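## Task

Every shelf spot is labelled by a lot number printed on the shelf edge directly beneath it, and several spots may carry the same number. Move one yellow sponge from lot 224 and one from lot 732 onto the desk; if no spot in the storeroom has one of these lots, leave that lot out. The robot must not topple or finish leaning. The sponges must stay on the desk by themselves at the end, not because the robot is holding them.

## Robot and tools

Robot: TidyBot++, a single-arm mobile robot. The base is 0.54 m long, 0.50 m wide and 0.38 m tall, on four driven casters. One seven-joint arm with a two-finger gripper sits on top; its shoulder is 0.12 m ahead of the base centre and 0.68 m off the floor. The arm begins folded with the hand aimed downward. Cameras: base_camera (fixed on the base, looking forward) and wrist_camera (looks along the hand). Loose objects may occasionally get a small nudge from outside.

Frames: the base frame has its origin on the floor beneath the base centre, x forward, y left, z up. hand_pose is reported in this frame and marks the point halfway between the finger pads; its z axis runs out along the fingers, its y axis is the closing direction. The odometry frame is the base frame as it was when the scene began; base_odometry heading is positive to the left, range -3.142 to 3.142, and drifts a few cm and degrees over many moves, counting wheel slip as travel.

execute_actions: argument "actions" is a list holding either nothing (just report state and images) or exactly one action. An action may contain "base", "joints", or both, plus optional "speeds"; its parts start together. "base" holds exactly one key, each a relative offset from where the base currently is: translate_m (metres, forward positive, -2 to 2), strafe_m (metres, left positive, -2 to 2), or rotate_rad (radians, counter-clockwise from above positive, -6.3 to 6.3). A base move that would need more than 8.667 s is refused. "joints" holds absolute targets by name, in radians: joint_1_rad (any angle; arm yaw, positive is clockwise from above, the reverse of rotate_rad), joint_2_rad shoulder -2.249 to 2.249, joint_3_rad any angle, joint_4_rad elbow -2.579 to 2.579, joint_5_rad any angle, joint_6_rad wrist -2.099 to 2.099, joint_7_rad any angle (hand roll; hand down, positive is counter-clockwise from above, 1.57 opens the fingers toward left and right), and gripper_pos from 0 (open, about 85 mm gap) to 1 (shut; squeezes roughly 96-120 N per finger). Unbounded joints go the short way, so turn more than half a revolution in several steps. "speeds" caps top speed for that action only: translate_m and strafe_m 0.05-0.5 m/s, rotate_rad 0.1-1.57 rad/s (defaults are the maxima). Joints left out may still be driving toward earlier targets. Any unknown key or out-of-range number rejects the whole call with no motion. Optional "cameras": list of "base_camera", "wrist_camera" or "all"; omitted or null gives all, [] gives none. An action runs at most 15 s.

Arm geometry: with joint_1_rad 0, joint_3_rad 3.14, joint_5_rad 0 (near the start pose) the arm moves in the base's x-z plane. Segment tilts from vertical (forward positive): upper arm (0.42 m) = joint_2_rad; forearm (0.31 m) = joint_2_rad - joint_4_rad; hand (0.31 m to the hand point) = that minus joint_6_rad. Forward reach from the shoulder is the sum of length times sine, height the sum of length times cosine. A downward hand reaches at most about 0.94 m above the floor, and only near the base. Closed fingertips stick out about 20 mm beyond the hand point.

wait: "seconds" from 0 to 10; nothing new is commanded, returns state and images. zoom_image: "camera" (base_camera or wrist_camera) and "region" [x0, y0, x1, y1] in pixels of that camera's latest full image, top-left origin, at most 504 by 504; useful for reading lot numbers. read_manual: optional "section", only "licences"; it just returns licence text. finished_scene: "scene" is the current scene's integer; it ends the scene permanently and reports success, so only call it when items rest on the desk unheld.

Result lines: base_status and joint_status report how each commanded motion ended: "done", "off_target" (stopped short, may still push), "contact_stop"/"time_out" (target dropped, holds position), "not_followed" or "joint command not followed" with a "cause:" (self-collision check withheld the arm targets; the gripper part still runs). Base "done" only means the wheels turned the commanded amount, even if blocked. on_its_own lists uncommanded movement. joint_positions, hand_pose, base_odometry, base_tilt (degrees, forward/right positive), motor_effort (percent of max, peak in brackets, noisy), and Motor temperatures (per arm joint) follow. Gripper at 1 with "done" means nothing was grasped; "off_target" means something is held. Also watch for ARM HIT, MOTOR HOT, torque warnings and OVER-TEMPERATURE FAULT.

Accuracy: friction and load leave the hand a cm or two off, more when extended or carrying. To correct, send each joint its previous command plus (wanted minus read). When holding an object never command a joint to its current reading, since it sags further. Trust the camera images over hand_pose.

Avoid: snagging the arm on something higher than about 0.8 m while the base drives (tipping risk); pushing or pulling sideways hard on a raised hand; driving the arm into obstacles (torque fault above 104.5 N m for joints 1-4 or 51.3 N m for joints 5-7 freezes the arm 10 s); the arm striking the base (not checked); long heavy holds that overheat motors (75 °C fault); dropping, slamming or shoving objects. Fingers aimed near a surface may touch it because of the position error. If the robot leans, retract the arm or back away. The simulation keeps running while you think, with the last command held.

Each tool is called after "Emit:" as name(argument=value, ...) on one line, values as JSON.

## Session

Emit:
execute_actions(actions=[{"joints":{"joint_6_rad":0.5}}])

Scene clock: 1.63 s.
Motor temperatures (°C, as the motors report them): [35 30 30 31 43 44 41]
base_odometry: x=+0.000 y=+0.000 heading=+0.000 (m, m, rad; odometry frame)
base_tilt: forward=-0.2 right=+0.4 (deg)
base_status: not commanded
joint_positions: joint_1_rad=-0.010 joint_2_rad=-0.318 joint_3_rad=+3.161 joint_4_rad=-2.516 joint_5_rad=+0.053 joint_6_rad=+0.498 joint_7_rad=+1.559 gripper_pos=+0.000
joint_status: all done
motor_effort: joint_1_rad=+0(0) joint_2_rad=-8(8) joint_3_rad=+1(1) joint_4_rad=+18(18) joint_5_rad=+0(0) joint_6_rad=+8(8) joint_7_rad=+0(0) (%)
hand_pose: x=+0.5510 y=+0.0047 z=+0.8570 quat_wxyz=(+0.002, +0.751, +0.016, +0.660) (m; base frame)
pictures: base_camera, wrist_camera
Images, in order (width x height): base_camera 644x364, wrist_camera 644x476.

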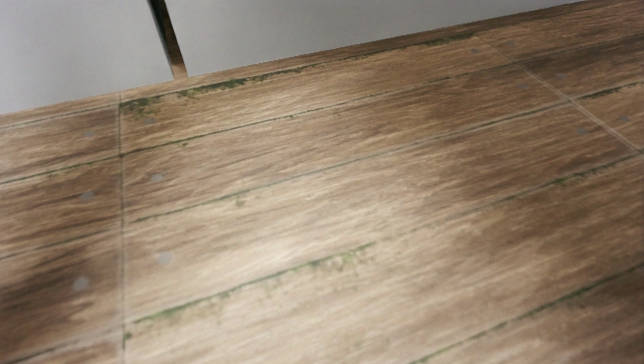

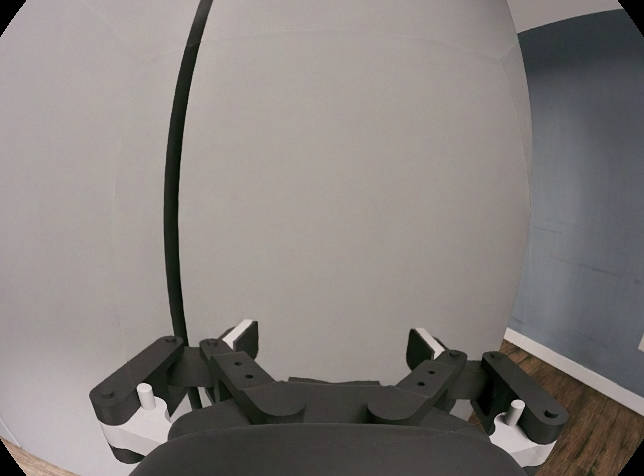

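Emit:
execute_actions(actions=[{"base":{"rotate_rad":1.9},"joints":{"joint_3_rad":3.12,"joint_5_rad":-0.02}}])

Scene clock: 7.57 s.
Motor temperatures (°C, as the motors report them): [35 30 30 31 43 44 41]
base_odometry: x=+0.000 y=+0.000 heading=+1.899 (m, m, rad; odometry frame)
base_tilt: forward=-0.2 right=+0.5 (deg)
base_status: done
joint_positions: joint_1_rad=-0.010 joint_2_rad=-0.318 joint_3_rad=+3.140 joint_4_rad=-2.516 joint_5_rad=-0.001 joint_6_rad=+0.498 joint_7_rad=+1.559 gripper_pos=+0.000
joint_status: all done
motor_effort: joint_1_rad=+0(1) joint_2_rad=-8(9) joint_3_rad=+1(3) joint_4_rad=+18(18) joint_5_rad=+0(0) joint_6_rad=+8(8) joint_7_rad=-1(1) (%)
hand_pose: x=+0.5508 y=+0.0066 z=+0.8570 quat_wxyz=(-0.008, +0.751, +0.000, +0.660) (m; base frame)
pictures: base_camera, wrist_camera
Images, in order (width x height): base_camera 644x364, wrist_camera 644x476.

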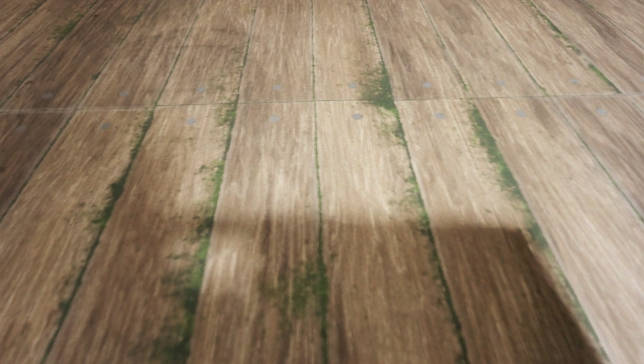

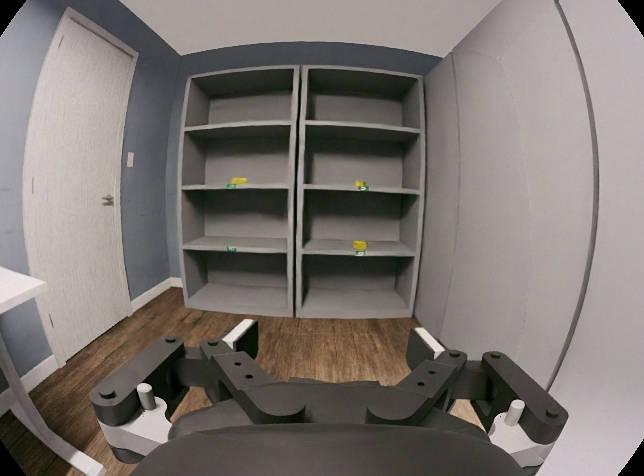

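Emit:
execute_actions(actions=[{"base":{"rotate_rad":0.04}}], cameras=[])

Emit:
execute_actions(actions=[{"base":{"translate_m":1.5},"joints":{"joint_6_rad":0.35}}])

Scene clock: 9.90 s.
Motor temperatures (°C, as the motors report them): [35 30 30 31 43 44 41]
base_odometry: x=+0.000 y=+0.000 heading=+1.939 (m, m, rad; odometry frame)
base_tilt: forward=-0.1 right=+0.4 (deg)
base_status: done
joint_positions: joint_1_rad=-0.010 joint_2_rad=-0.318 joint_3_rad=+3.136 joint_4_rad=-2.516 joint_5_rad=-0.001 joint_6_rad=+0.498 joint_7_rad=+1.559 gripper_pos=+0.000
joint_status: not commanded
motor_effort: joint_1_rad=+0(2) joint_2_rad=-8(8) joint_3_rad=+1(3) joint_4_rad=+18(18) joint_5_rad=+0(0) joint_6_rad=+8(8) joint_7_rad=-1(0) (%)
hand_pose: x=+0.5507 y=+0.0081 z=+0.8570 quat_wxyz=(-0.008, +0.751, +0.001, +0.660) (m; base frame)
pictures: none
No camera images: the call's "cameras" was empty. Leave "cameras" out to get every camera's image.

Scene clock: 14.27 s.
Motor temperatures (°C, as the motors report them): [35 30 30 31 43 44 41]
base_odometry: x=-0.542 y=+1.399 heading=+1.940 (m, m, rad; odometry frame)
base_tilt: forward=-0.1 right=+0.5 (deg)
base_status: done
joint_positions: joint_1_rad=-0.010 joint_2_rad=-0.318 joint_3_rad=+3.136 joint_4_rad=-2.521 joint_5_rad=-0.001 joint_6_rad=+0.359 joint_7_rad=+1.559 gripper_pos=+0.000
joint_status: all done
motor_effort: joint_1_rad=+0(1) joint_2_rad=-8(10) joint_3_rad=+1(2) joint_4_rad=+18(20) joint_5_rad=+0(0) joint_6_rad=+8(9) joint_7_rad=+0(0) (%)
hand_pose: x=+0.5407 y=+0.0079 z=+0.8118 quat_wxyz=(-0.008, +0.797, +0.001, +0.604) (m; base frame)
pictures: base_camera, wrist_camera
Images, in order (width x height): base_camera 644x364, wrist_camera 644x476.

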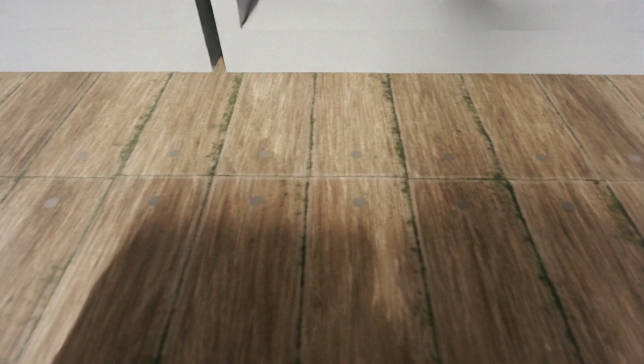

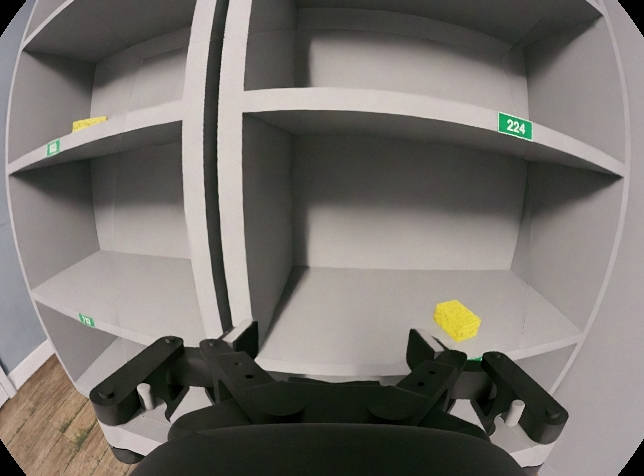

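Emit:
zoom_image(camera="wrist_camera", region=[30,110,130,340])

Emit:
execute_actions(actions=[{"base":{"strafe_m":-0.2},"joints":{"joint_2_rad":-0.7,"joint_4_rad":-1.9,"joint_6_rad":-0.85}}])

Region (30, 110, 130, 340) of wrist_camera's 644x476 image, scaled by 2.191; it fills the left 219 columns of this view, and the rest is white.

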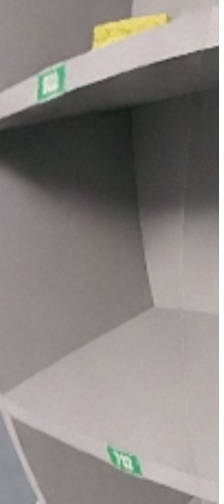

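Scene clock: 17.80 s.
Motor temperatures (°C, as the motors report them): [35 30 30 31 43 44 41]
base_odometry: x=-0.355 y=+1.471 heading=+1.940 (m, m, rad; odometry frame)
base_tilt: forward=-0.2 right=+0.4 (deg)
base_status: done
joint_positions: joint_1_rad=-0.010 joint_2_rad=-0.685 joint_3_rad=+3.136 joint_4_rad=-1.908 joint_5_rad=-0.001 joint_6_rad=-0.830 joint_7_rad=+1.559 gripper_pos=+0.000
joint_status: all done
motor_effort: joint_1_rad=+0(1) joint_2_rad=+3(9) joint_3_rad=+2(4) joint_4_rad=+20(19) joint_5_rad=+0(1) joint_6_rad=+7(8) joint_7_rad=-1(1) (%)
hand_pose: x=+0.4241 y=+0.0070 z=+0.9703 quat_wxyz=(-0.006, +0.856, +0.002, +0.518) (m; base frame)
pictures: base_camera, wrist_camera
Images, in order (width x height): base_camera 644x364, wrist_camera 644x476.

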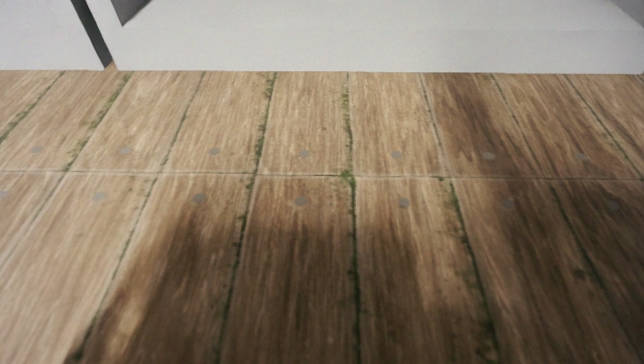

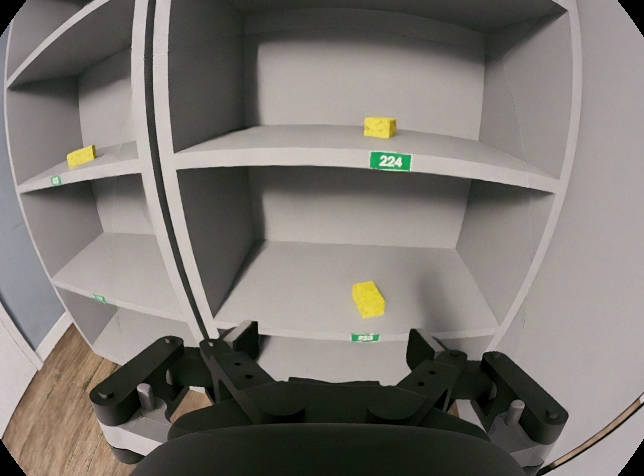

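Emit:
zoom_image(camera="wrist_camera", region=[330,275,410,350])

Emit:
zoom_image(camera="wrist_camera", region=[340,100,430,180])

Region (330, 275, 410, 350) of wrist_camera's 644x476 image, scaled by 6.300; it fills the top 472 rows of this view, and the rest is white.

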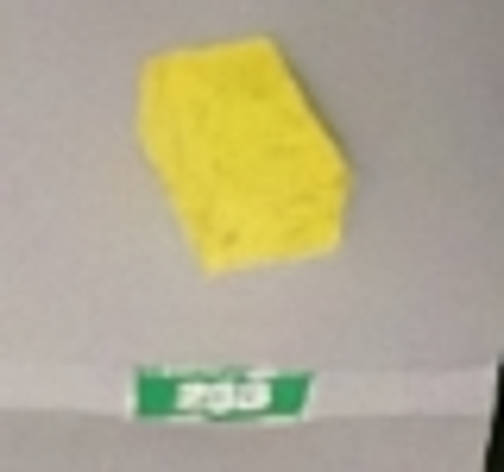

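Region (340, 100, 430, 180) of wrist_camera's 644x476 image, scaled by 5.600.

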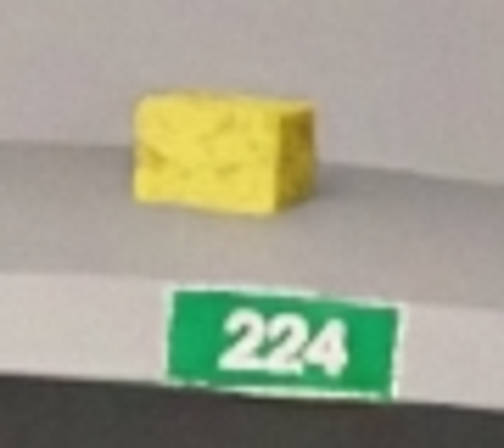

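Emit:
execute_actions(actions=[{"base":{"strafe_m":0.115},"joints":{"joint_1_rad":0.34,"joint_2_rad":-0.4,"joint_4_rad":-1.6,"joint_6_rad":-0.62}}], cameras=[])

Emit:
execute_actions(actions=[{"base":{"translate_m":0.2}}])

Scene clock: 26.23 s.
Motor temperatures (°C, as the motors report them): [35 30 30 31 43 44 41]
base_odometry: x=-0.463 y=+1.430 heading=+1.940 (m, m, rad; odometry frame)
base_tilt: forward=-0.1 right=+0.4 (deg)
base_status: done
joint_positions: joint_1_rad=+0.324 joint_2_rad=-0.414 joint_3_rad=+3.131 joint_4_rad=-1.611 joint_5_rad=-0.001 joint_6_rad=-0.641 joint_7_rad=+1.559 gripper_pos=+0.000
joint_status: all done
motor_effort: joint_1_rad=+0(1) joint_2_rad=-7(9) joint_3_rad=+1(4) joint_4_rad=+20(20) joint_5_rad=+0(1) joint_6_rad=+7(7) joint_7_rad=+0(0) (%)
hand_pose: x=+0.5228 y=-0.1277 z=+1.0998 quat_wxyz=(+0.093, +0.784, -0.128, +0.600) (m; base frame)
pictures: none
No camera images: the call's "cameras" was empty. Leave "cameras" out to get every camera's image.

Scene clock: 27.87 s.
Motor temperatures (°C, as the motors report them): [35 30 30 31 43 44 41]
base_odometry: x=-0.535 y=+1.616 heading=+1.941 (m, m, rad; odometry frame)
base_tilt: forward=-0.2 right=+0.5 (deg)
base_status: done
joint_positions: joint_1_rad=+0.325 joint_2_rad=-0.403 joint_3_rad=+3.131 joint_4_rad=-1.609 joint_5_rad=-0.001 joint_6_rad=-0.639 joint_7_rad=+1.559 gripper_pos=+0.000
joint_status: not commanded
motor_effort: joint_1_rad=-1(0) joint_2_rad=-7(11) joint_3_rad=+2(2) joint_4_rad=+20(21) joint_5_rad=+0(0) joint_6_rad=+8(8) joint_7_rad=-1(1) (%)
hand_pose: x=+0.5271 y=-0.1293 z=+1.0965 quat_wxyz=(+0.092, +0.787, -0.128, +0.597) (m; base frame)
pictures: base_camera, wrist_camera
Images, in order (width x height): base_camera 644x364, wrist_camera 644x476.

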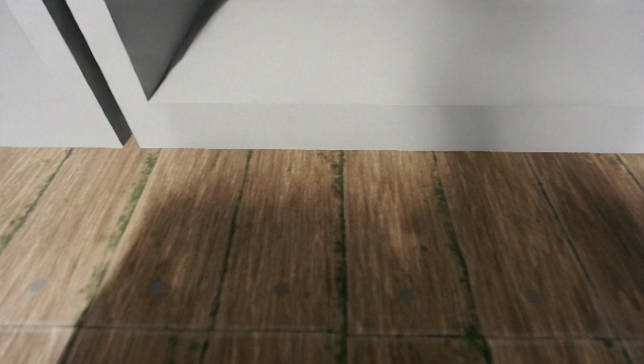

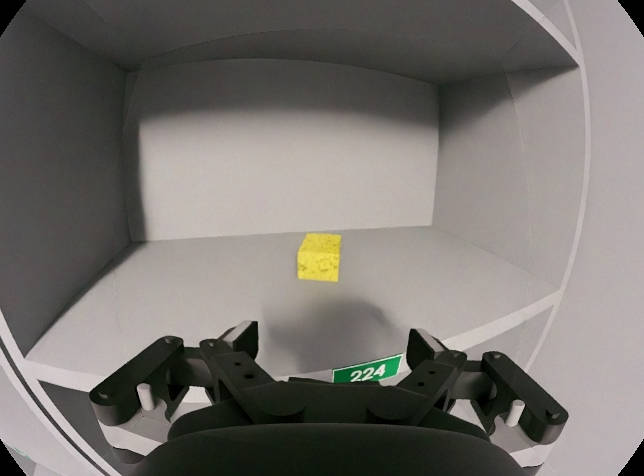

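Emit:
execute_actions(actions=[{"base":{"strafe_m":0.07},"joints":{"joint_1_rad":0.4,"joint_2_rad":0.085,"joint_4_rad":-1.315,"joint_6_rad":-0.44}}], cameras=["wrist_camera"])

Scene clock: 35.70 s.
Motor temperatures (°C, as the motors report them): [35 30 30 31 43 44 41]
base_odometry: x=-0.600 y=+1.591 heading=+1.941 (m, m, rad; odometry frame)
base_tilt: forward=-0.2 right=+0.4 (deg)
base_status: done
joint_positions: joint_1_rad=+0.381 joint_2_rad=+0.083 joint_3_rad=+3.128 joint_4_rad=-1.327 joint_5_rad=-0.001 joint_6_rad=-0.463 joint_7_rad=+1.559 gripper_pos=+0.000
joint_status: all done
motor_effort: joint_1_rad=+0(1) joint_2_rad=-26(29) joint_3_rad=+1(4) joint_4_rad=+21(22) joint_5_rad=+0(1) joint_6_rad=+7(9) joint_7_rad=-1(0) (%)
hand_pose: x=+0.7184 y=-0.2301 z=+1.0588 quat_wxyz=(+0.104, +0.791, -0.153, +0.583) (m; base frame)
pictures: wrist_camera
Images, in order (width x height): wrist_camera 644x476.

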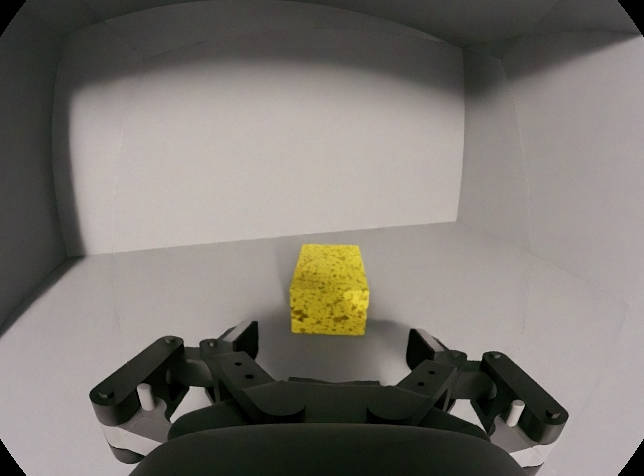

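Emit:
execute_actions(actions=[{"base":{"strafe_m":0.006},"joints":{"joint_2_rad":0.37,"joint_4_rad":-1.012,"joint_6_rad":-0.5}}], cameras=["wrist_camera"])

Scene clock: 40.37 s.
Motor temperatures (°C, as the motors report them): [35 30 30 31 43 44 41]
base_odometry: x=-0.606 y=+1.589 heading=+1.940 (m, m, rad; odometry frame)
base_tilt: forward=-0.2 right=+0.5 (deg)
base_status: done
joint_positions: joint_1_rad=+0.386 joint_2_rad=+0.366 joint_3_rad=+3.128 joint_4_rad=-1.023 joint_5_rad=-0.001 joint_6_rad=-0.479 joint_7_rad=+1.559 gripper_pos=+0.000
joint_status: all done
motor_effort: joint_1_rad=+0(3) joint_2_rad=-37(41) joint_3_rad=+1(3) joint_4_rad=+21(22) joint_5_rad=+0(0) joint_6_rad=+8(7) joint_7_rad=+0(0) (%)
hand_pose: x=+0.8240 y=-0.2768 z=+1.0401 quat_wxyz=(+0.105, +0.789, -0.156, +0.585) (m; base frame)
pictures: wrist_camera
Images, in order (width x height): wrist_camera 644x476.

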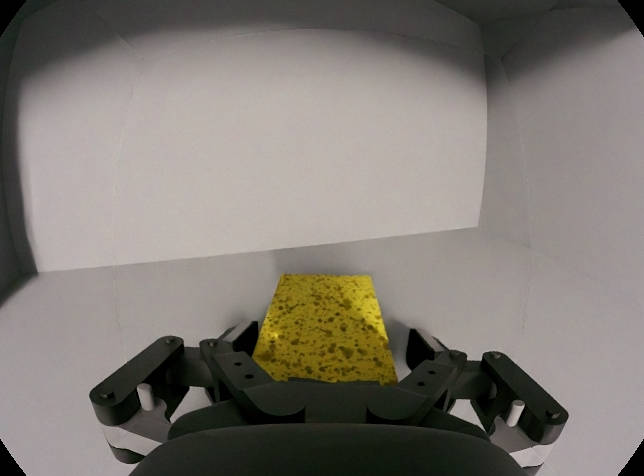

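Emit:
execute_actions(actions=[{"joints":{"gripper_pos":1}}], cameras=[])

Emit:
execute_actions(actions=[{"joints":{"joint_2_rad":0.28}}], cameras=["wrist_camera"])

Scene clock: 43.33 s.
Motor temperatures (°C, as the motors report them): [35 30 30 31 43 44 41]
base_odometry: x=-0.606 y=+1.589 heading=+1.940 (m, m, rad; odometry frame)
base_tilt: forward=-0.2 right=+0.4 (deg)
base_status: not commanded
joint_positions: joint_1_rad=+0.386 joint_2_rad=+0.366 joint_3_rad=+3.128 joint_4_rad=-1.021 joint_5_rad=-0.001 joint_6_rad=-0.479 joint_7_rad=+1.559 gripper_pos=+0.372
joint_status: gripper_pos off_target (ended at +0.372, target +1.000)
motor_effort: joint_1_rad=-1(0) joint_2_rad=-37(39) joint_3_rad=+0(1) joint_4_rad=+21(22) joint_5_rad=+0(0) joint_6_rad=+7(7) joint_7_rad=-1(0) (%)
hand_pose: x=+0.8240 y=-0.2768 z=+1.0415 quat_wxyz=(+0.105, +0.788, -0.156, +0.586) (m; base frame)
pictures: none
No camera images: the call's "cameras" was empty. Leave "cameras" out to get every camera's image.

Scene clock: 44.37 s.
Motor temperatures (°C, as the motors report them): [35 30 30 31 43 44 41]
base_odometry: x=-0.606 y=+1.589 heading=+1.940 (m, m, rad; odometry frame)
base_tilt: forward=-0.2 right=+0.4 (deg)
base_status: not commanded
joint_positions: joint_1_rad=+0.386 joint_2_rad=+0.288 joint_3_rad=+3.128 joint_4_rad=-1.016 joint_5_rad=-0.001 joint_6_rad=-0.480 joint_7_rad=+1.559 gripper_pos=+0.372
joint_status: all done
motor_effort: joint_1_rad=+0(0) joint_2_rad=-33(40) joint_3_rad=+1(0) joint_4_rad=+21(22) joint_5_rad=+0(0) joint_6_rad=+8(9) joint_7_rad=-1(1) (%)
hand_pose: x=+0.7957 y=-0.2653 z=+1.1024 quat_wxyz=(+0.111, +0.764, -0.150, +0.618) (m; base frame)
pictures: wrist_camera
Images, in order (width x height): wrist_camera 644x476.

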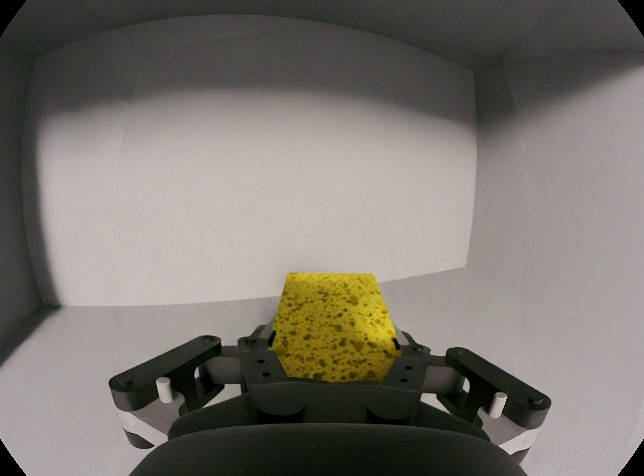

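Emit:
execute_actions(actions=[{"base":{"translate_m":-0.3},"joints":{"joint_2_rad":-0.7,"joint_4_rad":-1.9}}], cameras=[])

Emit:
execute_actions(actions=[{"base":{"strafe_m":0.35},"joints":{"joint_1_rad":0.0,"joint_4_rad":-2.3,"joint_6_rad":-0.5}}])

Scene clock: 50.30 s.
Motor temperatures (°C, as the motors report them): [35 30 30 31 43 44 41]
base_odometry: x=-0.498 y=+1.309 heading=+1.940 (m, m, rad; odometry frame)
base_tilt: forward=-0.3 right=+0.5 (deg)
base_status: done
joint_positions: joint_1_rad=+0.387 joint_2_rad=-0.678 joint_3_rad=+3.128 joint_4_rad=-1.893 joint_5_rad=-0.001 joint_6_rad=-0.481 joint_7_rad=+1.559 gripper_pos=+0.372
joint_status: all done
motor_effort: joint_1_rad=+0(1) joint_2_rad=+2(38) joint_3_rad=+2(2) joint_4_rad=+21(22) joint_5_rad=+0(0) joint_6_rad=+9(8) joint_7_rad=+0(0) (%)
hand_pose: x=+0.4363 y=-0.1205 z=+1.0801 quat_wxyz=(+0.123, +0.736, -0.142, +0.650) (m; base frame)
pictures: none
No camera images: the call's "cameras" was empty. Leave "cameras" out to get every camera's image.

Scene clock: 52.33 s.
Motor temperatures (°C, as the motors report them): [35 30 30 31 43 44 41]
base_odometry: x=-0.824 y=+1.183 heading=+1.941 (m, m, rad; odometry frame)
base_tilt: forward=-0.2 right=+0.4 (deg)
base_status: done
joint_positions: joint_1_rad=+0.017 joint_2_rad=-0.679 joint_3_rad=+3.128 joint_4_rad=-2.294 joint_5_rad=-0.001 joint_6_rad=-0.481 joint_7_rad=+1.559 gripper_pos=+0.372
joint_status: all done
motor_effort: joint_1_rad=+0(0) joint_2_rad=+2(3) joint_3_rad=+2(4) joint_4_rad=+21(24) joint_5_rad=+0(1) joint_6_rad=+6(8) joint_7_rad=-1(1) (%)
hand_pose: x=+0.4379 y=+0.0009 z=+0.8391 quat_wxyz=(+0.002, +0.866, -0.006, +0.499) (m; base frame)
pictures: base_camera, wrist_camera
Images, in order (width x height): base_camera 644x364, wrist_camera 644x476.

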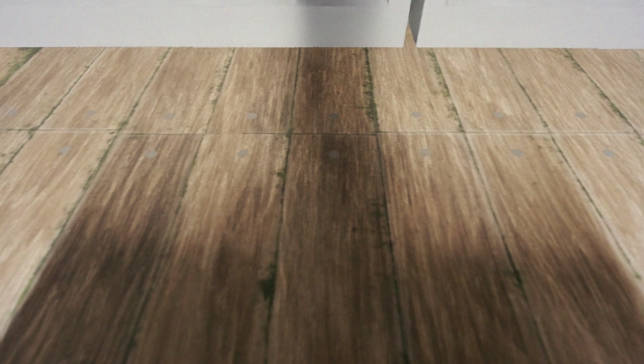

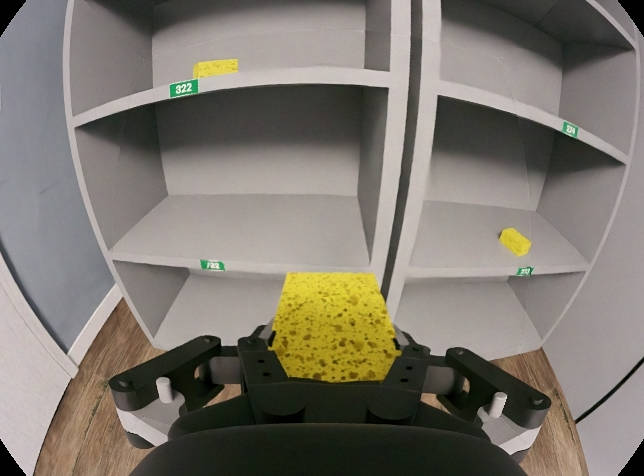

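Emit:
execute_actions(actions=[{"base":{"rotate_rad":1.57},"joints":{"joint_4_rad":-2.1,"joint_6_rad":-0.45}}])

Scene clock: 56.67 s.
Motor temperatures (°C, as the motors report them): [35 30 30 31 43 44 41]
base_odometry: x=-0.824 y=+1.183 heading=-2.773 (m, m, rad; odometry frame)
base_tilt: forward=-0.1 right=+0.5 (deg)
base_status: done
joint_positions: joint_1_rad=+0.013 joint_2_rad=-0.680 joint_3_rad=+3.128 joint_4_rad=-2.104 joint_5_rad=-0.001 joint_6_rad=-0.469 joint_7_rad=+1.559 gripper_pos=+0.372
joint_status: all done
motor_effort: joint_1_rad=-1(1) joint_2_rad=+1(3) joint_3_rad=+2(3) joint_4_rad=+21(21) joint_5_rad=+0(0) joint_6_rad=+7(8) joint_7_rad=-1(0) (%)
hand_pose: x=+0.4607 y=+0.0029 z=+0.9563 quat_wxyz=(+0.000, +0.811, -0.004, +0.585) (m; base frame)
pictures: base_camera, wrist_camera
Images, in order (width x height): base_camera 644x364, wrist_camera 644x476.

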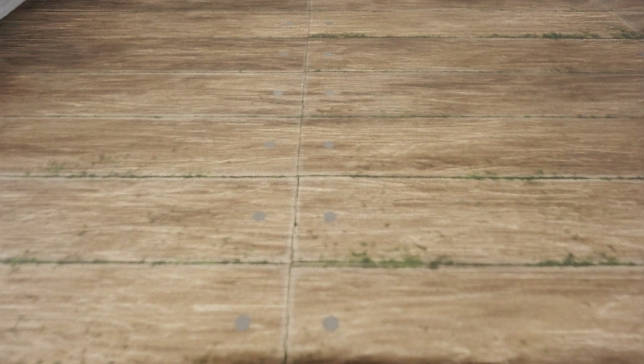

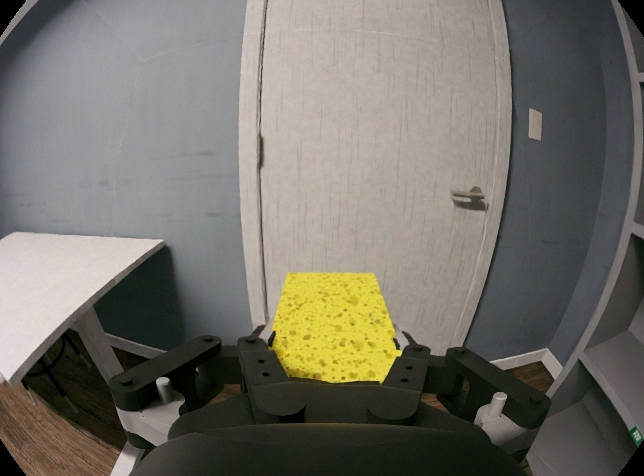

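Emit:
execute_actions(actions=[{"base":{"strafe_m":0.85}}])

Scene clock: 61.23 s.
Motor temperatures (°C, as the motors report them): [35 30 30 31 43 44 41]
base_odometry: x=-0.517 y=+0.390 heading=-2.772 (m, m, rad; odometry frame)
base_tilt: forward=-0.2 right=+0.4 (deg)
base_status: done
joint_positions: joint_1_rad=+0.013 joint_2_rad=-0.680 joint_3_rad=+3.128 joint_4_rad=-2.104 joint_5_rad=-0.001 joint_6_rad=-0.469 joint_7_rad=+1.559 gripper_pos=+0.372
joint_status: not commanded
motor_effort: joint_1_rad=+0(0) joint_2_rad=+1(2) joint_3_rad=+2(3) joint_4_rad=+21(21) joint_5_rad=+0(1) joint_6_rad=+7(8) joint_7_rad=+0(1) (%)
hand_pose: x=+0.4607 y=+0.0029 z=+0.9563 quat_wxyz=(+0.000, +0.811, -0.004, +0.585) (m; base frame)
pictures: base_camera, wrist_camera
Images, in order (width x height): base_camera 644x364, wrist_camera 644x476.

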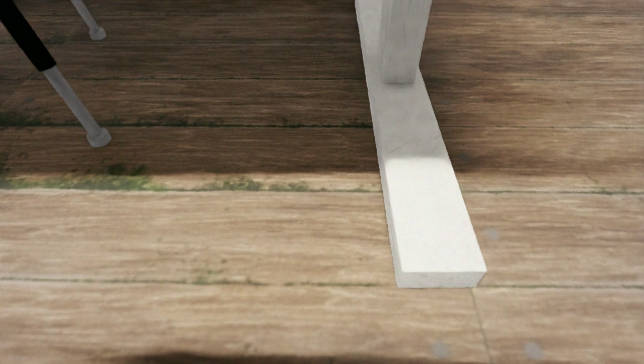

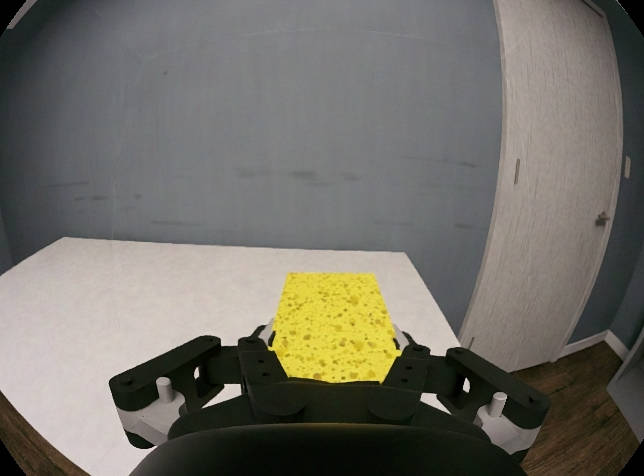

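Emit:
execute_actions(actions=[{"joints":{"joint_2_rad":0.165,"joint_4_rad":-2.126,"joint_6_rad":0.44}}], cameras=["wrist_camera"])

Emit:
execute_actions(actions=[{"joints":{"joint_2_rad":0.21,"joint_6_rad":0.485}}], cameras=["wrist_camera"])

Scene clock: 66.90 s.
Motor temperatures (°C, as the motors report them): [35 30 30 31 43 44 41]
base_odometry: x=-0.517 y=+0.390 heading=-2.772 (m, m, rad; odometry frame)
base_tilt: forward=-0.1 right=+0.5 (deg)
base_status: not commanded
joint_positions: joint_1_rad=+0.013 joint_2_rad=+0.151 joint_3_rad=+3.128 joint_4_rad=-2.115 joint_5_rad=-0.001 joint_6_rad=+0.417 joint_7_rad=+1.559 gripper_pos=+0.372
joint_status: all done
motor_effort: joint_1_rad=+0(0) joint_2_rad=-25(28) joint_3_rad=+1(2) joint_4_rad=+17(22) joint_5_rad=+0(0) joint_6_rad=+8(7) joint_7_rad=+0(0) (%)
hand_pose: x=+0.7229 y=+0.0012 z=+0.8109 quat_wxyz=(-0.005, +0.798, -0.006, +0.602) (m; base frame)
pictures: wrist_camera
Images, in order (width x height): wrist_camera 644x476.

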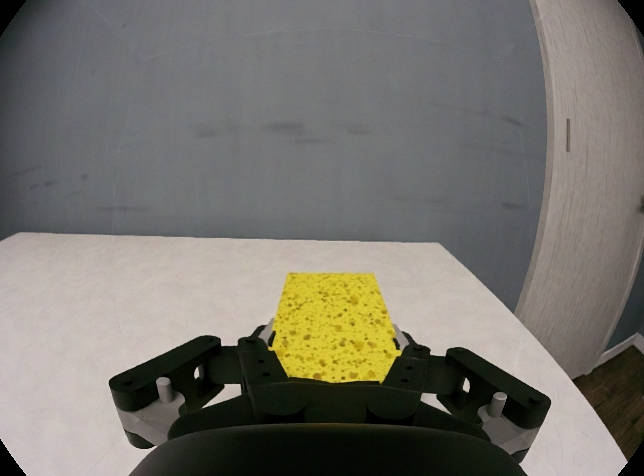

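Scene clock: 67.70 s.
Motor temperatures (°C, as the motors report them): [35 30 30 31 43 44 41]
base_odometry: x=-0.517 y=+0.390 heading=-2.772 (m, m, rad; odometry frame)
base_tilt: forward=-0.2 right=+0.4 (deg)
base_status: not commanded
joint_positions: joint_1_rad=+0.013 joint_2_rad=+0.193 joint_3_rad=+3.128 joint_4_rad=-2.116 joint_5_rad=-0.001 joint_6_rad=+0.463 joint_7_rad=+1.559 gripper_pos=+0.372
joint_status: all done
motor_effort: joint_1_rad=-1(0) joint_2_rad=-26(27) joint_3_rad=+1(1) joint_4_rad=+17(17) joint_5_rad=+0(0) joint_6_rad=+8(8) joint_7_rad=+0(1) (%)
hand_pose: x=+0.7316 y=+0.0011 z=+0.7986 quat_wxyz=(-0.005, +0.797, -0.006, +0.603) (m; base frame)
pictures: wrist_camera
Images, in order (width x height): wrist_camera 644x476.

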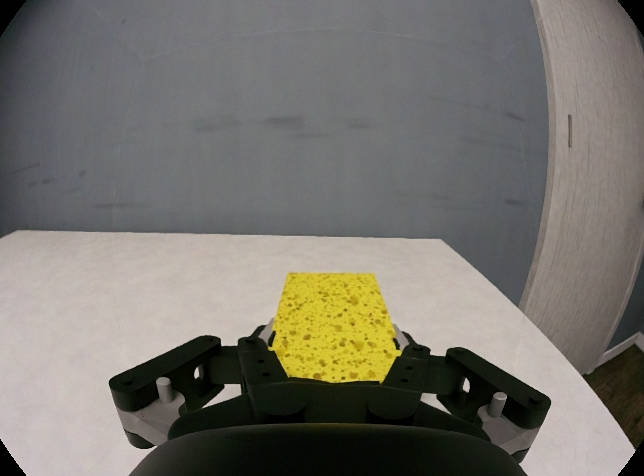

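Emit:
execute_actions(actions=[{"joints":{"joint_2_rad":0.25}}], cameras=[])

Emit:
execute_actions(actions=[{"joints":{"joint_2_rad":0.275}}], cameras=["wrist_camera"])

Scene clock: 69.93 s.
Motor temperatures (°C, as the motors report them): [35 30 30 31 43 44 41]
base_odometry: x=-0.517 y=+0.390 heading=-2.772 (m, m, rad; odometry frame)
base_tilt: forward=-0.2 right=+0.4 (deg)
base_status: not commanded
joint_positions: joint_1_rad=+0.013 joint_2_rad=+0.234 joint_3_rad=+3.128 joint_4_rad=-2.118 joint_5_rad=-0.001 joint_6_rad=+0.463 joint_7_rad=+1.559 gripper_pos=+0.372
joint_status: all done
motor_effort: joint_1_rad=-1(0) joint_2_rad=-27(29) joint_3_rad=+1(1) joint_4_rad=+16(17) joint_5_rad=+0(0) joint_6_rad=+8(8) joint_7_rad=+0(0) (%)
hand_pose: x=+0.7352 y=+0.0010 z=+0.7726 quat_wxyz=(-0.005, +0.810, -0.006, +0.586) (m; base frame)
pictures: none
No camera images: the call's "cameras" was empty. Leave "cameras" out to get every camera's image.

Scene clock: 70.53 s.
Motor temperatures (°C, as the motors report them): [35 30 30 31 43 44 41]
base_odometry: x=-0.517 y=+0.390 heading=-2.772 (m, m, rad; odometry frame)
base_tilt: forward=-0.2 right=+0.3 (deg)
base_status: not commanded
joint_positions: joint_1_rad=+0.013 joint_2_rad=+0.245 joint_3_rad=+3.128 joint_4_rad=-2.118 joint_5_rad=-0.001 joint_6_rad=+0.472 joint_7_rad=+1.559 gripper_pos=+0.372
joint_status: all done
motor_effort: joint_1_rad=+0(0) joint_2_rad=-25(27) joint_3_rad=+1(1) joint_4_rad=+15(16) joint_5_rad=+0(0) joint_6_rad=+6(7) joint_7_rad=+1(0) (%)
hand_pose: x=+0.7371 y=+0.0010 z=+0.7679 quat_wxyz=(-0.005, +0.811, -0.006, +0.585) (m; base frame)
pictures: wrist_camera
Images, in order (width x height): wrist_camera 644x476.

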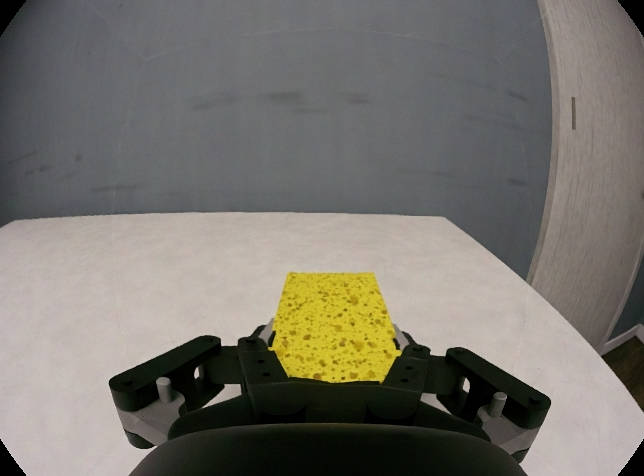

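Emit:
execute_actions(actions=[{"joints":{"gripper_pos":0,"joint_2_rad":0.24}}], cameras=[])

Emit:
execute_actions(actions=[{"base":{"translate_m":-0.4},"joints":{"joint_2_rad":0.0}}], cameras=["wrist_camera"])

Emit:
execute_actions(actions=[{"base":{"rotate_rad":1.57},"joints":{"joint_2_rad":-0.7,"joint_4_rad":-2.55,"joint_6_rad":0.1}}], cameras=[])

Emit:
execute_actions(actions=[{"base":{"translate_m":1.2}}])

Scene clock: 74.70 s.
Motor temperatures (°C, as the motors report them): [35 30 30 31 43 44 41]
base_odometry: x=-0.517 y=+0.390 heading=-2.772 (m, m, rad; odometry frame)
base_tilt: forward=-0.2 right=+0.4 (deg)
base_status: not commanded
joint_positions: joint_1_rad=+0.013 joint_2_rad=+0.244 joint_3_rad=+3.128 joint_4_rad=-2.119 joint_5_rad=-0.001 joint_6_rad=+0.472 joint_7_rad=+1.559 gripper_pos=+0.000
joint_status: all done
motor_effort: joint_1_rad=-1(0) joint_2_rad=-27(29) joint_3_rad=+1(1) joint_4_rad=+16(16) joint_5_rad=+0(0) joint_6_rad=+7(7) joint_7_rad=-1(1) (%)
hand_pose: x=+0.7368 y=+0.0010 z=+0.7688 quat_wxyz=(-0.005, +0.811, -0.006, +0.586) (m; base frame)
pictures: none
No camera images: the call's "cameras" was empty. Leave "cameras" out to get every camera's image.

Scene clock: 76.87 s.
Motor temperatures (°C, as the motors report them): [35 30 30 31 43 44 41]
base_odometry: x=-0.144 y=+0.534 heading=-2.773 (m, m, rad; odometry frame)
base_tilt: forward=-0.1 right=+0.5 (deg)
base_status: done
joint_positions: joint_1_rad=+0.013 joint_2_rad=+0.008 joint_3_rad=+3.128 joint_4_rad=-2.122 joint_5_rad=-0.001 joint_6_rad=+0.472 joint_7_rad=+1.559 gripper_pos=+0.000
joint_status: all done
motor_effort: joint_1_rad=+0(1) joint_2_rad=-21(32) joint_3_rad=+1(0) joint_4_rad=+19(20) joint_5_rad=+0(0) joint_6_rad=+7(8) joint_7_rad=+0(0) (%)
hand_pose: x=+0.6989 y=+0.0017 z=+0.9088 quat_wxyz=(-0.004, +0.737, -0.005, +0.676) (m; base frame)
pictures: wrist_camera
Images, in order (width x height): wrist_camera 644x476.

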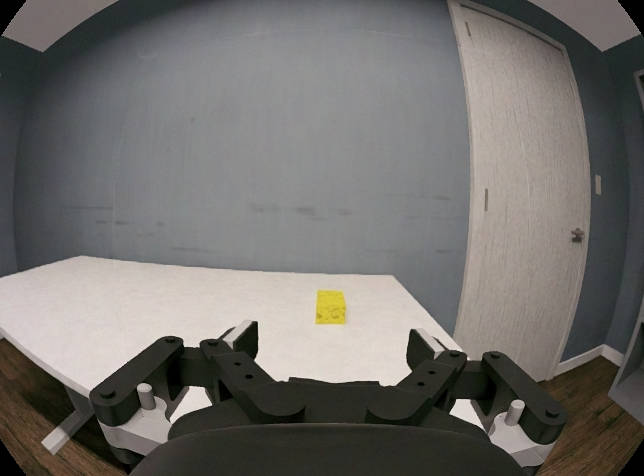

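Scene clock: 79.20 s.
Motor temperatures (°C, as the motors report them): [35 30 30 31 43 44 41]
base_odometry: x=-0.144 y=+0.534 heading=-1.203 (m, m, rad; odometry frame)
base_tilt: forward=-0.2 right=+0.4 (deg)
base_status: done
joint_positions: joint_1_rad=+0.011 joint_2_rad=-0.682 joint_3_rad=+3.128 joint_4_rad=-2.541 joint_5_rad=-0.001 joint_6_rad=+0.121 joint_7_rad=+1.559 gripper_pos=+0.000
joint_status: all done
motor_effort: joint_1_rad=+0(3) joint_2_rad=+2(22) joint_3_rad=+2(2) joint_4_rad=+21(21) joint_5_rad=+0(0) joint_6_rad=+8(7) joint_7_rad=+0(1) (%)
hand_pose: x=+0.4620 y=+0.0029 z=+0.8672 quat_wxyz=(-0.001, +0.764, -0.002, +0.646) (m; base frame)
pictures: none
No camera images: the call's "cameras" was empty. Leave "cameras" out to get every camera's image.

Scene clock: 82.97 s.
Motor temperatures (°C, as the motors report them): [35 30 30 31 43 44 41]
base_odometry: x=+0.289 y=-0.585 heading=-1.202 (m, m, rad; odometry frame)
base_tilt: forward=-0.1 right=+0.5 (deg)
base_status: done
joint_positions: joint_1_rad=+0.011 joint_2_rad=-0.685 joint_3_rad=+3.128 joint_4_rad=-2.542 joint_5_rad=-0.001 joint_6_rad=+0.121 joint_7_rad=+1.559 gripper_pos=+0.000
joint_status: not commanded
motor_effort: joint_1_rad=+0(0) joint_2_rad=+2(5) joint_3_rad=+2(2) joint_4_rad=+21(21) joint_5_rad=+0(0) joint_6_rad=+8(8) joint_7_rad=+0(1) (%)
hand_pose: x=+0.4613 y=+0.0029 z=+0.8677 quat_wxyz=(-0.001, +0.763, -0.002, +0.646) (m; base frame)
pictures: base_camera, wrist_camera
Images, in order (width x height): base_camera 644x364, wrist_camera 644x476.

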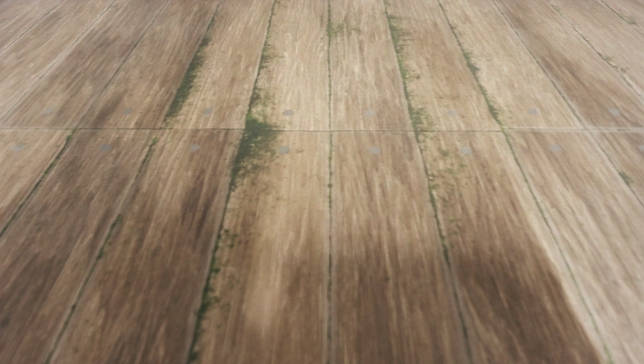

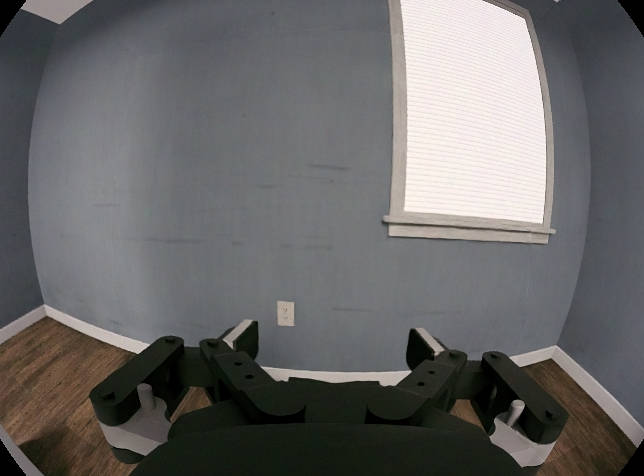

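Emit:
execute_actions(actions=[{"base":{"translate_m":0.72},"joints":{"joint_1_rad":-1.57}}])

Scene clock: 88.63 s.
Motor temperatures (°C, as the motors report them): [35 30 30 31 43 44 41]
base_odometry: x=+0.550 y=-1.256 heading=-1.202 (m, m, rad; odometry frame)
base_tilt: forward=-0.2 right=+0.4 (deg)
base_status: done
joint_positions: joint_1_rad=-1.554 joint_2_rad=-0.687 joint_3_rad=+3.128 joint_4_rad=-2.542 joint_5_rad=-0.001 joint_6_rad=+0.120 joint_7_rad=+1.559 gripper_pos=+0.000
joint_status: all done
motor_effort: joint_1_rad=+0(1) joint_2_rad=+2(4) joint_3_rad=+2(2) joint_4_rad=+21(21) joint_5_rad=+0(0) joint_6_rad=+8(7) joint_7_rad=+0(0) (%)
hand_pose: x=+0.1181 y=+0.3419 z=+0.8681 quat_wxyz=(-0.457, +0.542, +0.536, +0.458) (m; base frame)
pictures: base_camera, wrist_camera
Images, in order (width x height): base_camera 644x364, wrist_camera 644x476.

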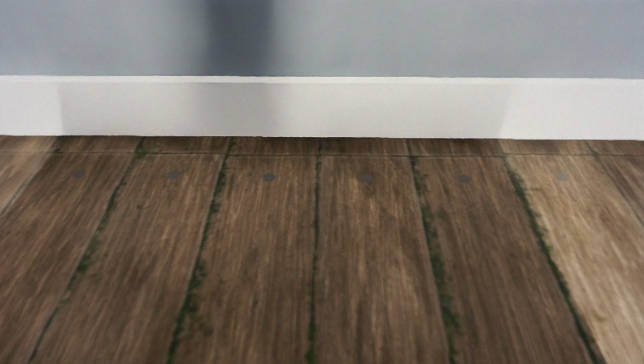

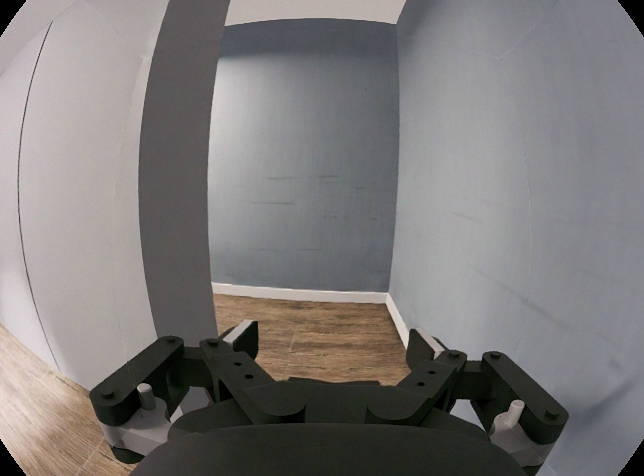

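Emit:
execute_actions(actions=[{"base":{"translate_m":0.14}}], cameras=[])

Emit:
execute_actions(actions=[{"base":{"strafe_m":1.5}}])

Scene clock: 92.30 s.
Motor temperatures (°C, as the motors report them): [35 30 30 31 43 44 41]
base_odometry: x=+0.600 y=-1.387 heading=-1.201 (m, m, rad; odometry frame)
base_tilt: forward=-0.2 right=+0.4 (deg)
base_status: done
joint_positions: joint_1_rad=-1.554 joint_2_rad=-0.687 joint_3_rad=+3.128 joint_4_rad=-2.542 joint_5_rad=-0.001 joint_6_rad=+0.120 joint_7_rad=+1.559 gripper_pos=+0.000
joint_status: not commanded
motor_effort: joint_1_rad=+0(1) joint_2_rad=+2(2) joint_3_rad=+2(3) joint_4_rad=+21(21) joint_5_rad=+0(0) joint_6_rad=+8(8) joint_7_rad=-1(1) (%)
hand_pose: x=+0.1181 y=+0.3419 z=+0.8681 quat_wxyz=(-0.457, +0.542, +0.536, +0.458) (m; base frame)
pictures: none
No camera images: the call's "cameras" was empty. Leave "cameras" out to get every camera's image.

Scene clock: 96.67 s.
Motor temperatures (°C, as the motors report them): [35 30 30 31 43 44 41]
base_odometry: x=+1.999 y=-0.845 heading=-1.201 (m, m, rad; odometry frame)
base_tilt: forward=-0.2 right=+0.4 (deg)
base_status: done
joint_positions: joint_1_rad=-1.554 joint_2_rad=-0.688 joint_3_rad=+3.128 joint_4_rad=-2.542 joint_5_rad=-0.001 joint_6_rad=+0.120 joint_7_rad=+1.559 gripper_pos=+0.000
joint_status: not commanded
motor_effort: joint_1_rad=+0(0) joint_2_rad=+2(4) joint_3_rad=+2(2) joint_4_rad=+20(21) joint_5_rad=+0(0) joint_6_rad=+8(8) joint_7_rad=+0(1) (%)
hand_pose: x=+0.1181 y=+0.3417 z=+0.8682 quat_wxyz=(-0.457, +0.542, +0.536, +0.458) (m; base frame)
pictures: base_camera, wrist_camera
Images, in order (width x height): base_camera 644x364, wrist_camera 644x476.

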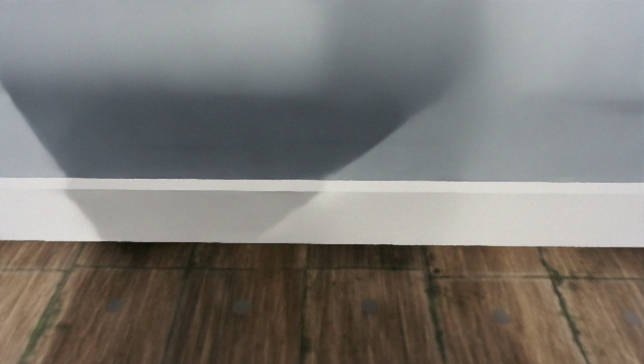

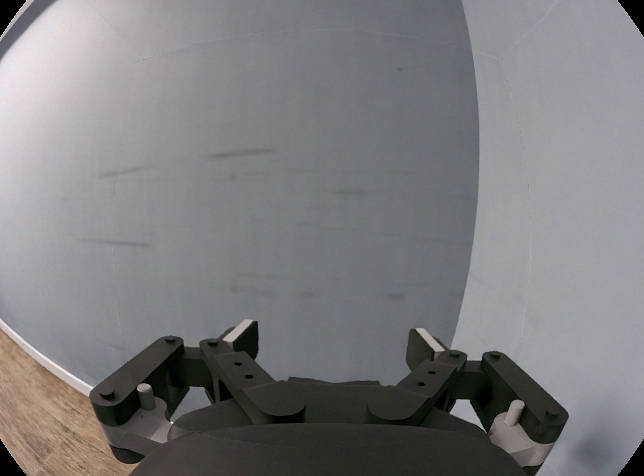

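Emit:
execute_actions(actions=[{"base":{"strafe_m":0.3},"joints":{"joint_1_rad":-3.1,"joint_6_rad":-0.3}}])

Scene clock: 110.17 s.
Motor temperatures (°C, as the motors report them): [35 30 30 32 43 44 41]
base_odometry: x=+2.279 y=-0.737 heading=-1.201 (m, m, rad; odometry frame)
base_tilt: forward=-0.2 right=+0.4 (deg)
base_status: done
joint_positions: joint_1_rad=-3.084 joint_2_rad=-0.689 joint_3_rad=+3.128 joint_4_rad=-2.542 joint_5_rad=-0.001 joint_6_rad=-0.277 joint_7_rad=+1.559 gripper_pos=+0.000
joint_status: all done
motor_effort: joint_1_rad=+0(0) joint_2_rad=+3(4) joint_3_rad=+2(2) joint_4_rad=+20(22) joint_5_rad=+0(0) joint_6_rad=+6(8) joint_7_rad=+0(0) (%)
hand_pose: x=-0.1788 y=+0.0121 z=+0.7535 quat_wxyz=(-0.484, +0.024, +0.875, +0.012) (m; base frame)
pictures: base_camera, wrist_camera
Images, in order (width x height): base_camera 644x364, wrist_camera 644x476.

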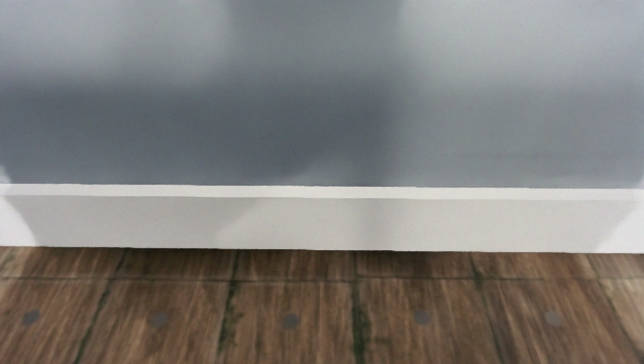

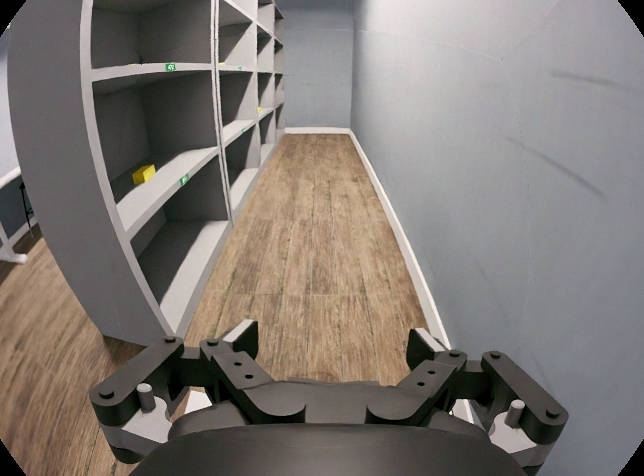

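Emit:
zoom_image(camera="wrist_camera", region=[120,40,300,200])

Emit:
execute_actions(actions=[{"base":{"translate_m":-1.4},"joints":{"joint_1_rad":2.2,"joint_6_rad":-0.1}}], cameras=["wrist_camera"])

Region (120, 40, 300, 200) of wrist_camera's 644x476 image, scaled by 2.800.

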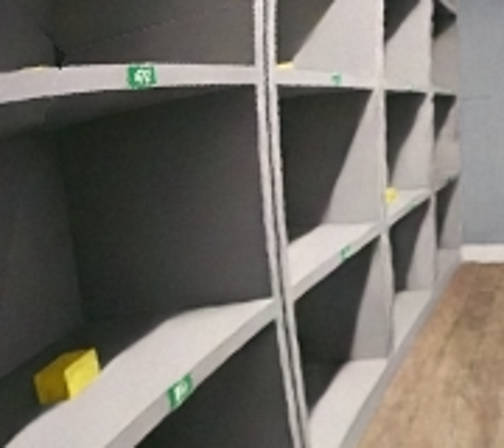

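Scene clock: 116.63 s.
Motor temperatures (°C, as the motors report them): [35 30 30 32 43 44 41]
base_odometry: x=+1.774 y=+0.569 heading=-1.201 (m, m, rad; odometry frame)
base_tilt: forward=-0.2 right=+0.5 (deg)
base_status: done
joint_positions: joint_1_rad=-4.067 joint_2_rad=-0.690 joint_3_rad=+3.128 joint_4_rad=-2.543 joint_5_rad=-0.001 joint_6_rad=-0.122 joint_7_rad=+1.559 gripper_pos=+0.000
joint_status: all done
motor_effort: joint_1_rad=+0(0) joint_2_rad=+2(5) joint_3_rad=+2(2) joint_4_rad=+20(21) joint_5_rad=+0(0) joint_6_rad=+7(7) joint_7_rad=-1(0) (%)
hand_pose: x=-0.0690 y=-0.2593 z=+0.7962 quat_wxyz=(-0.492, -0.374, +0.746, -0.248) (m; base frame)
pictures: wrist_camera
Images, in order (width x height): wrist_camera 644x476.

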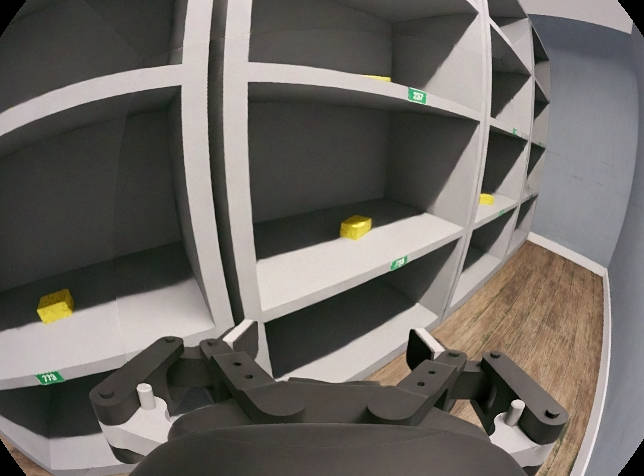

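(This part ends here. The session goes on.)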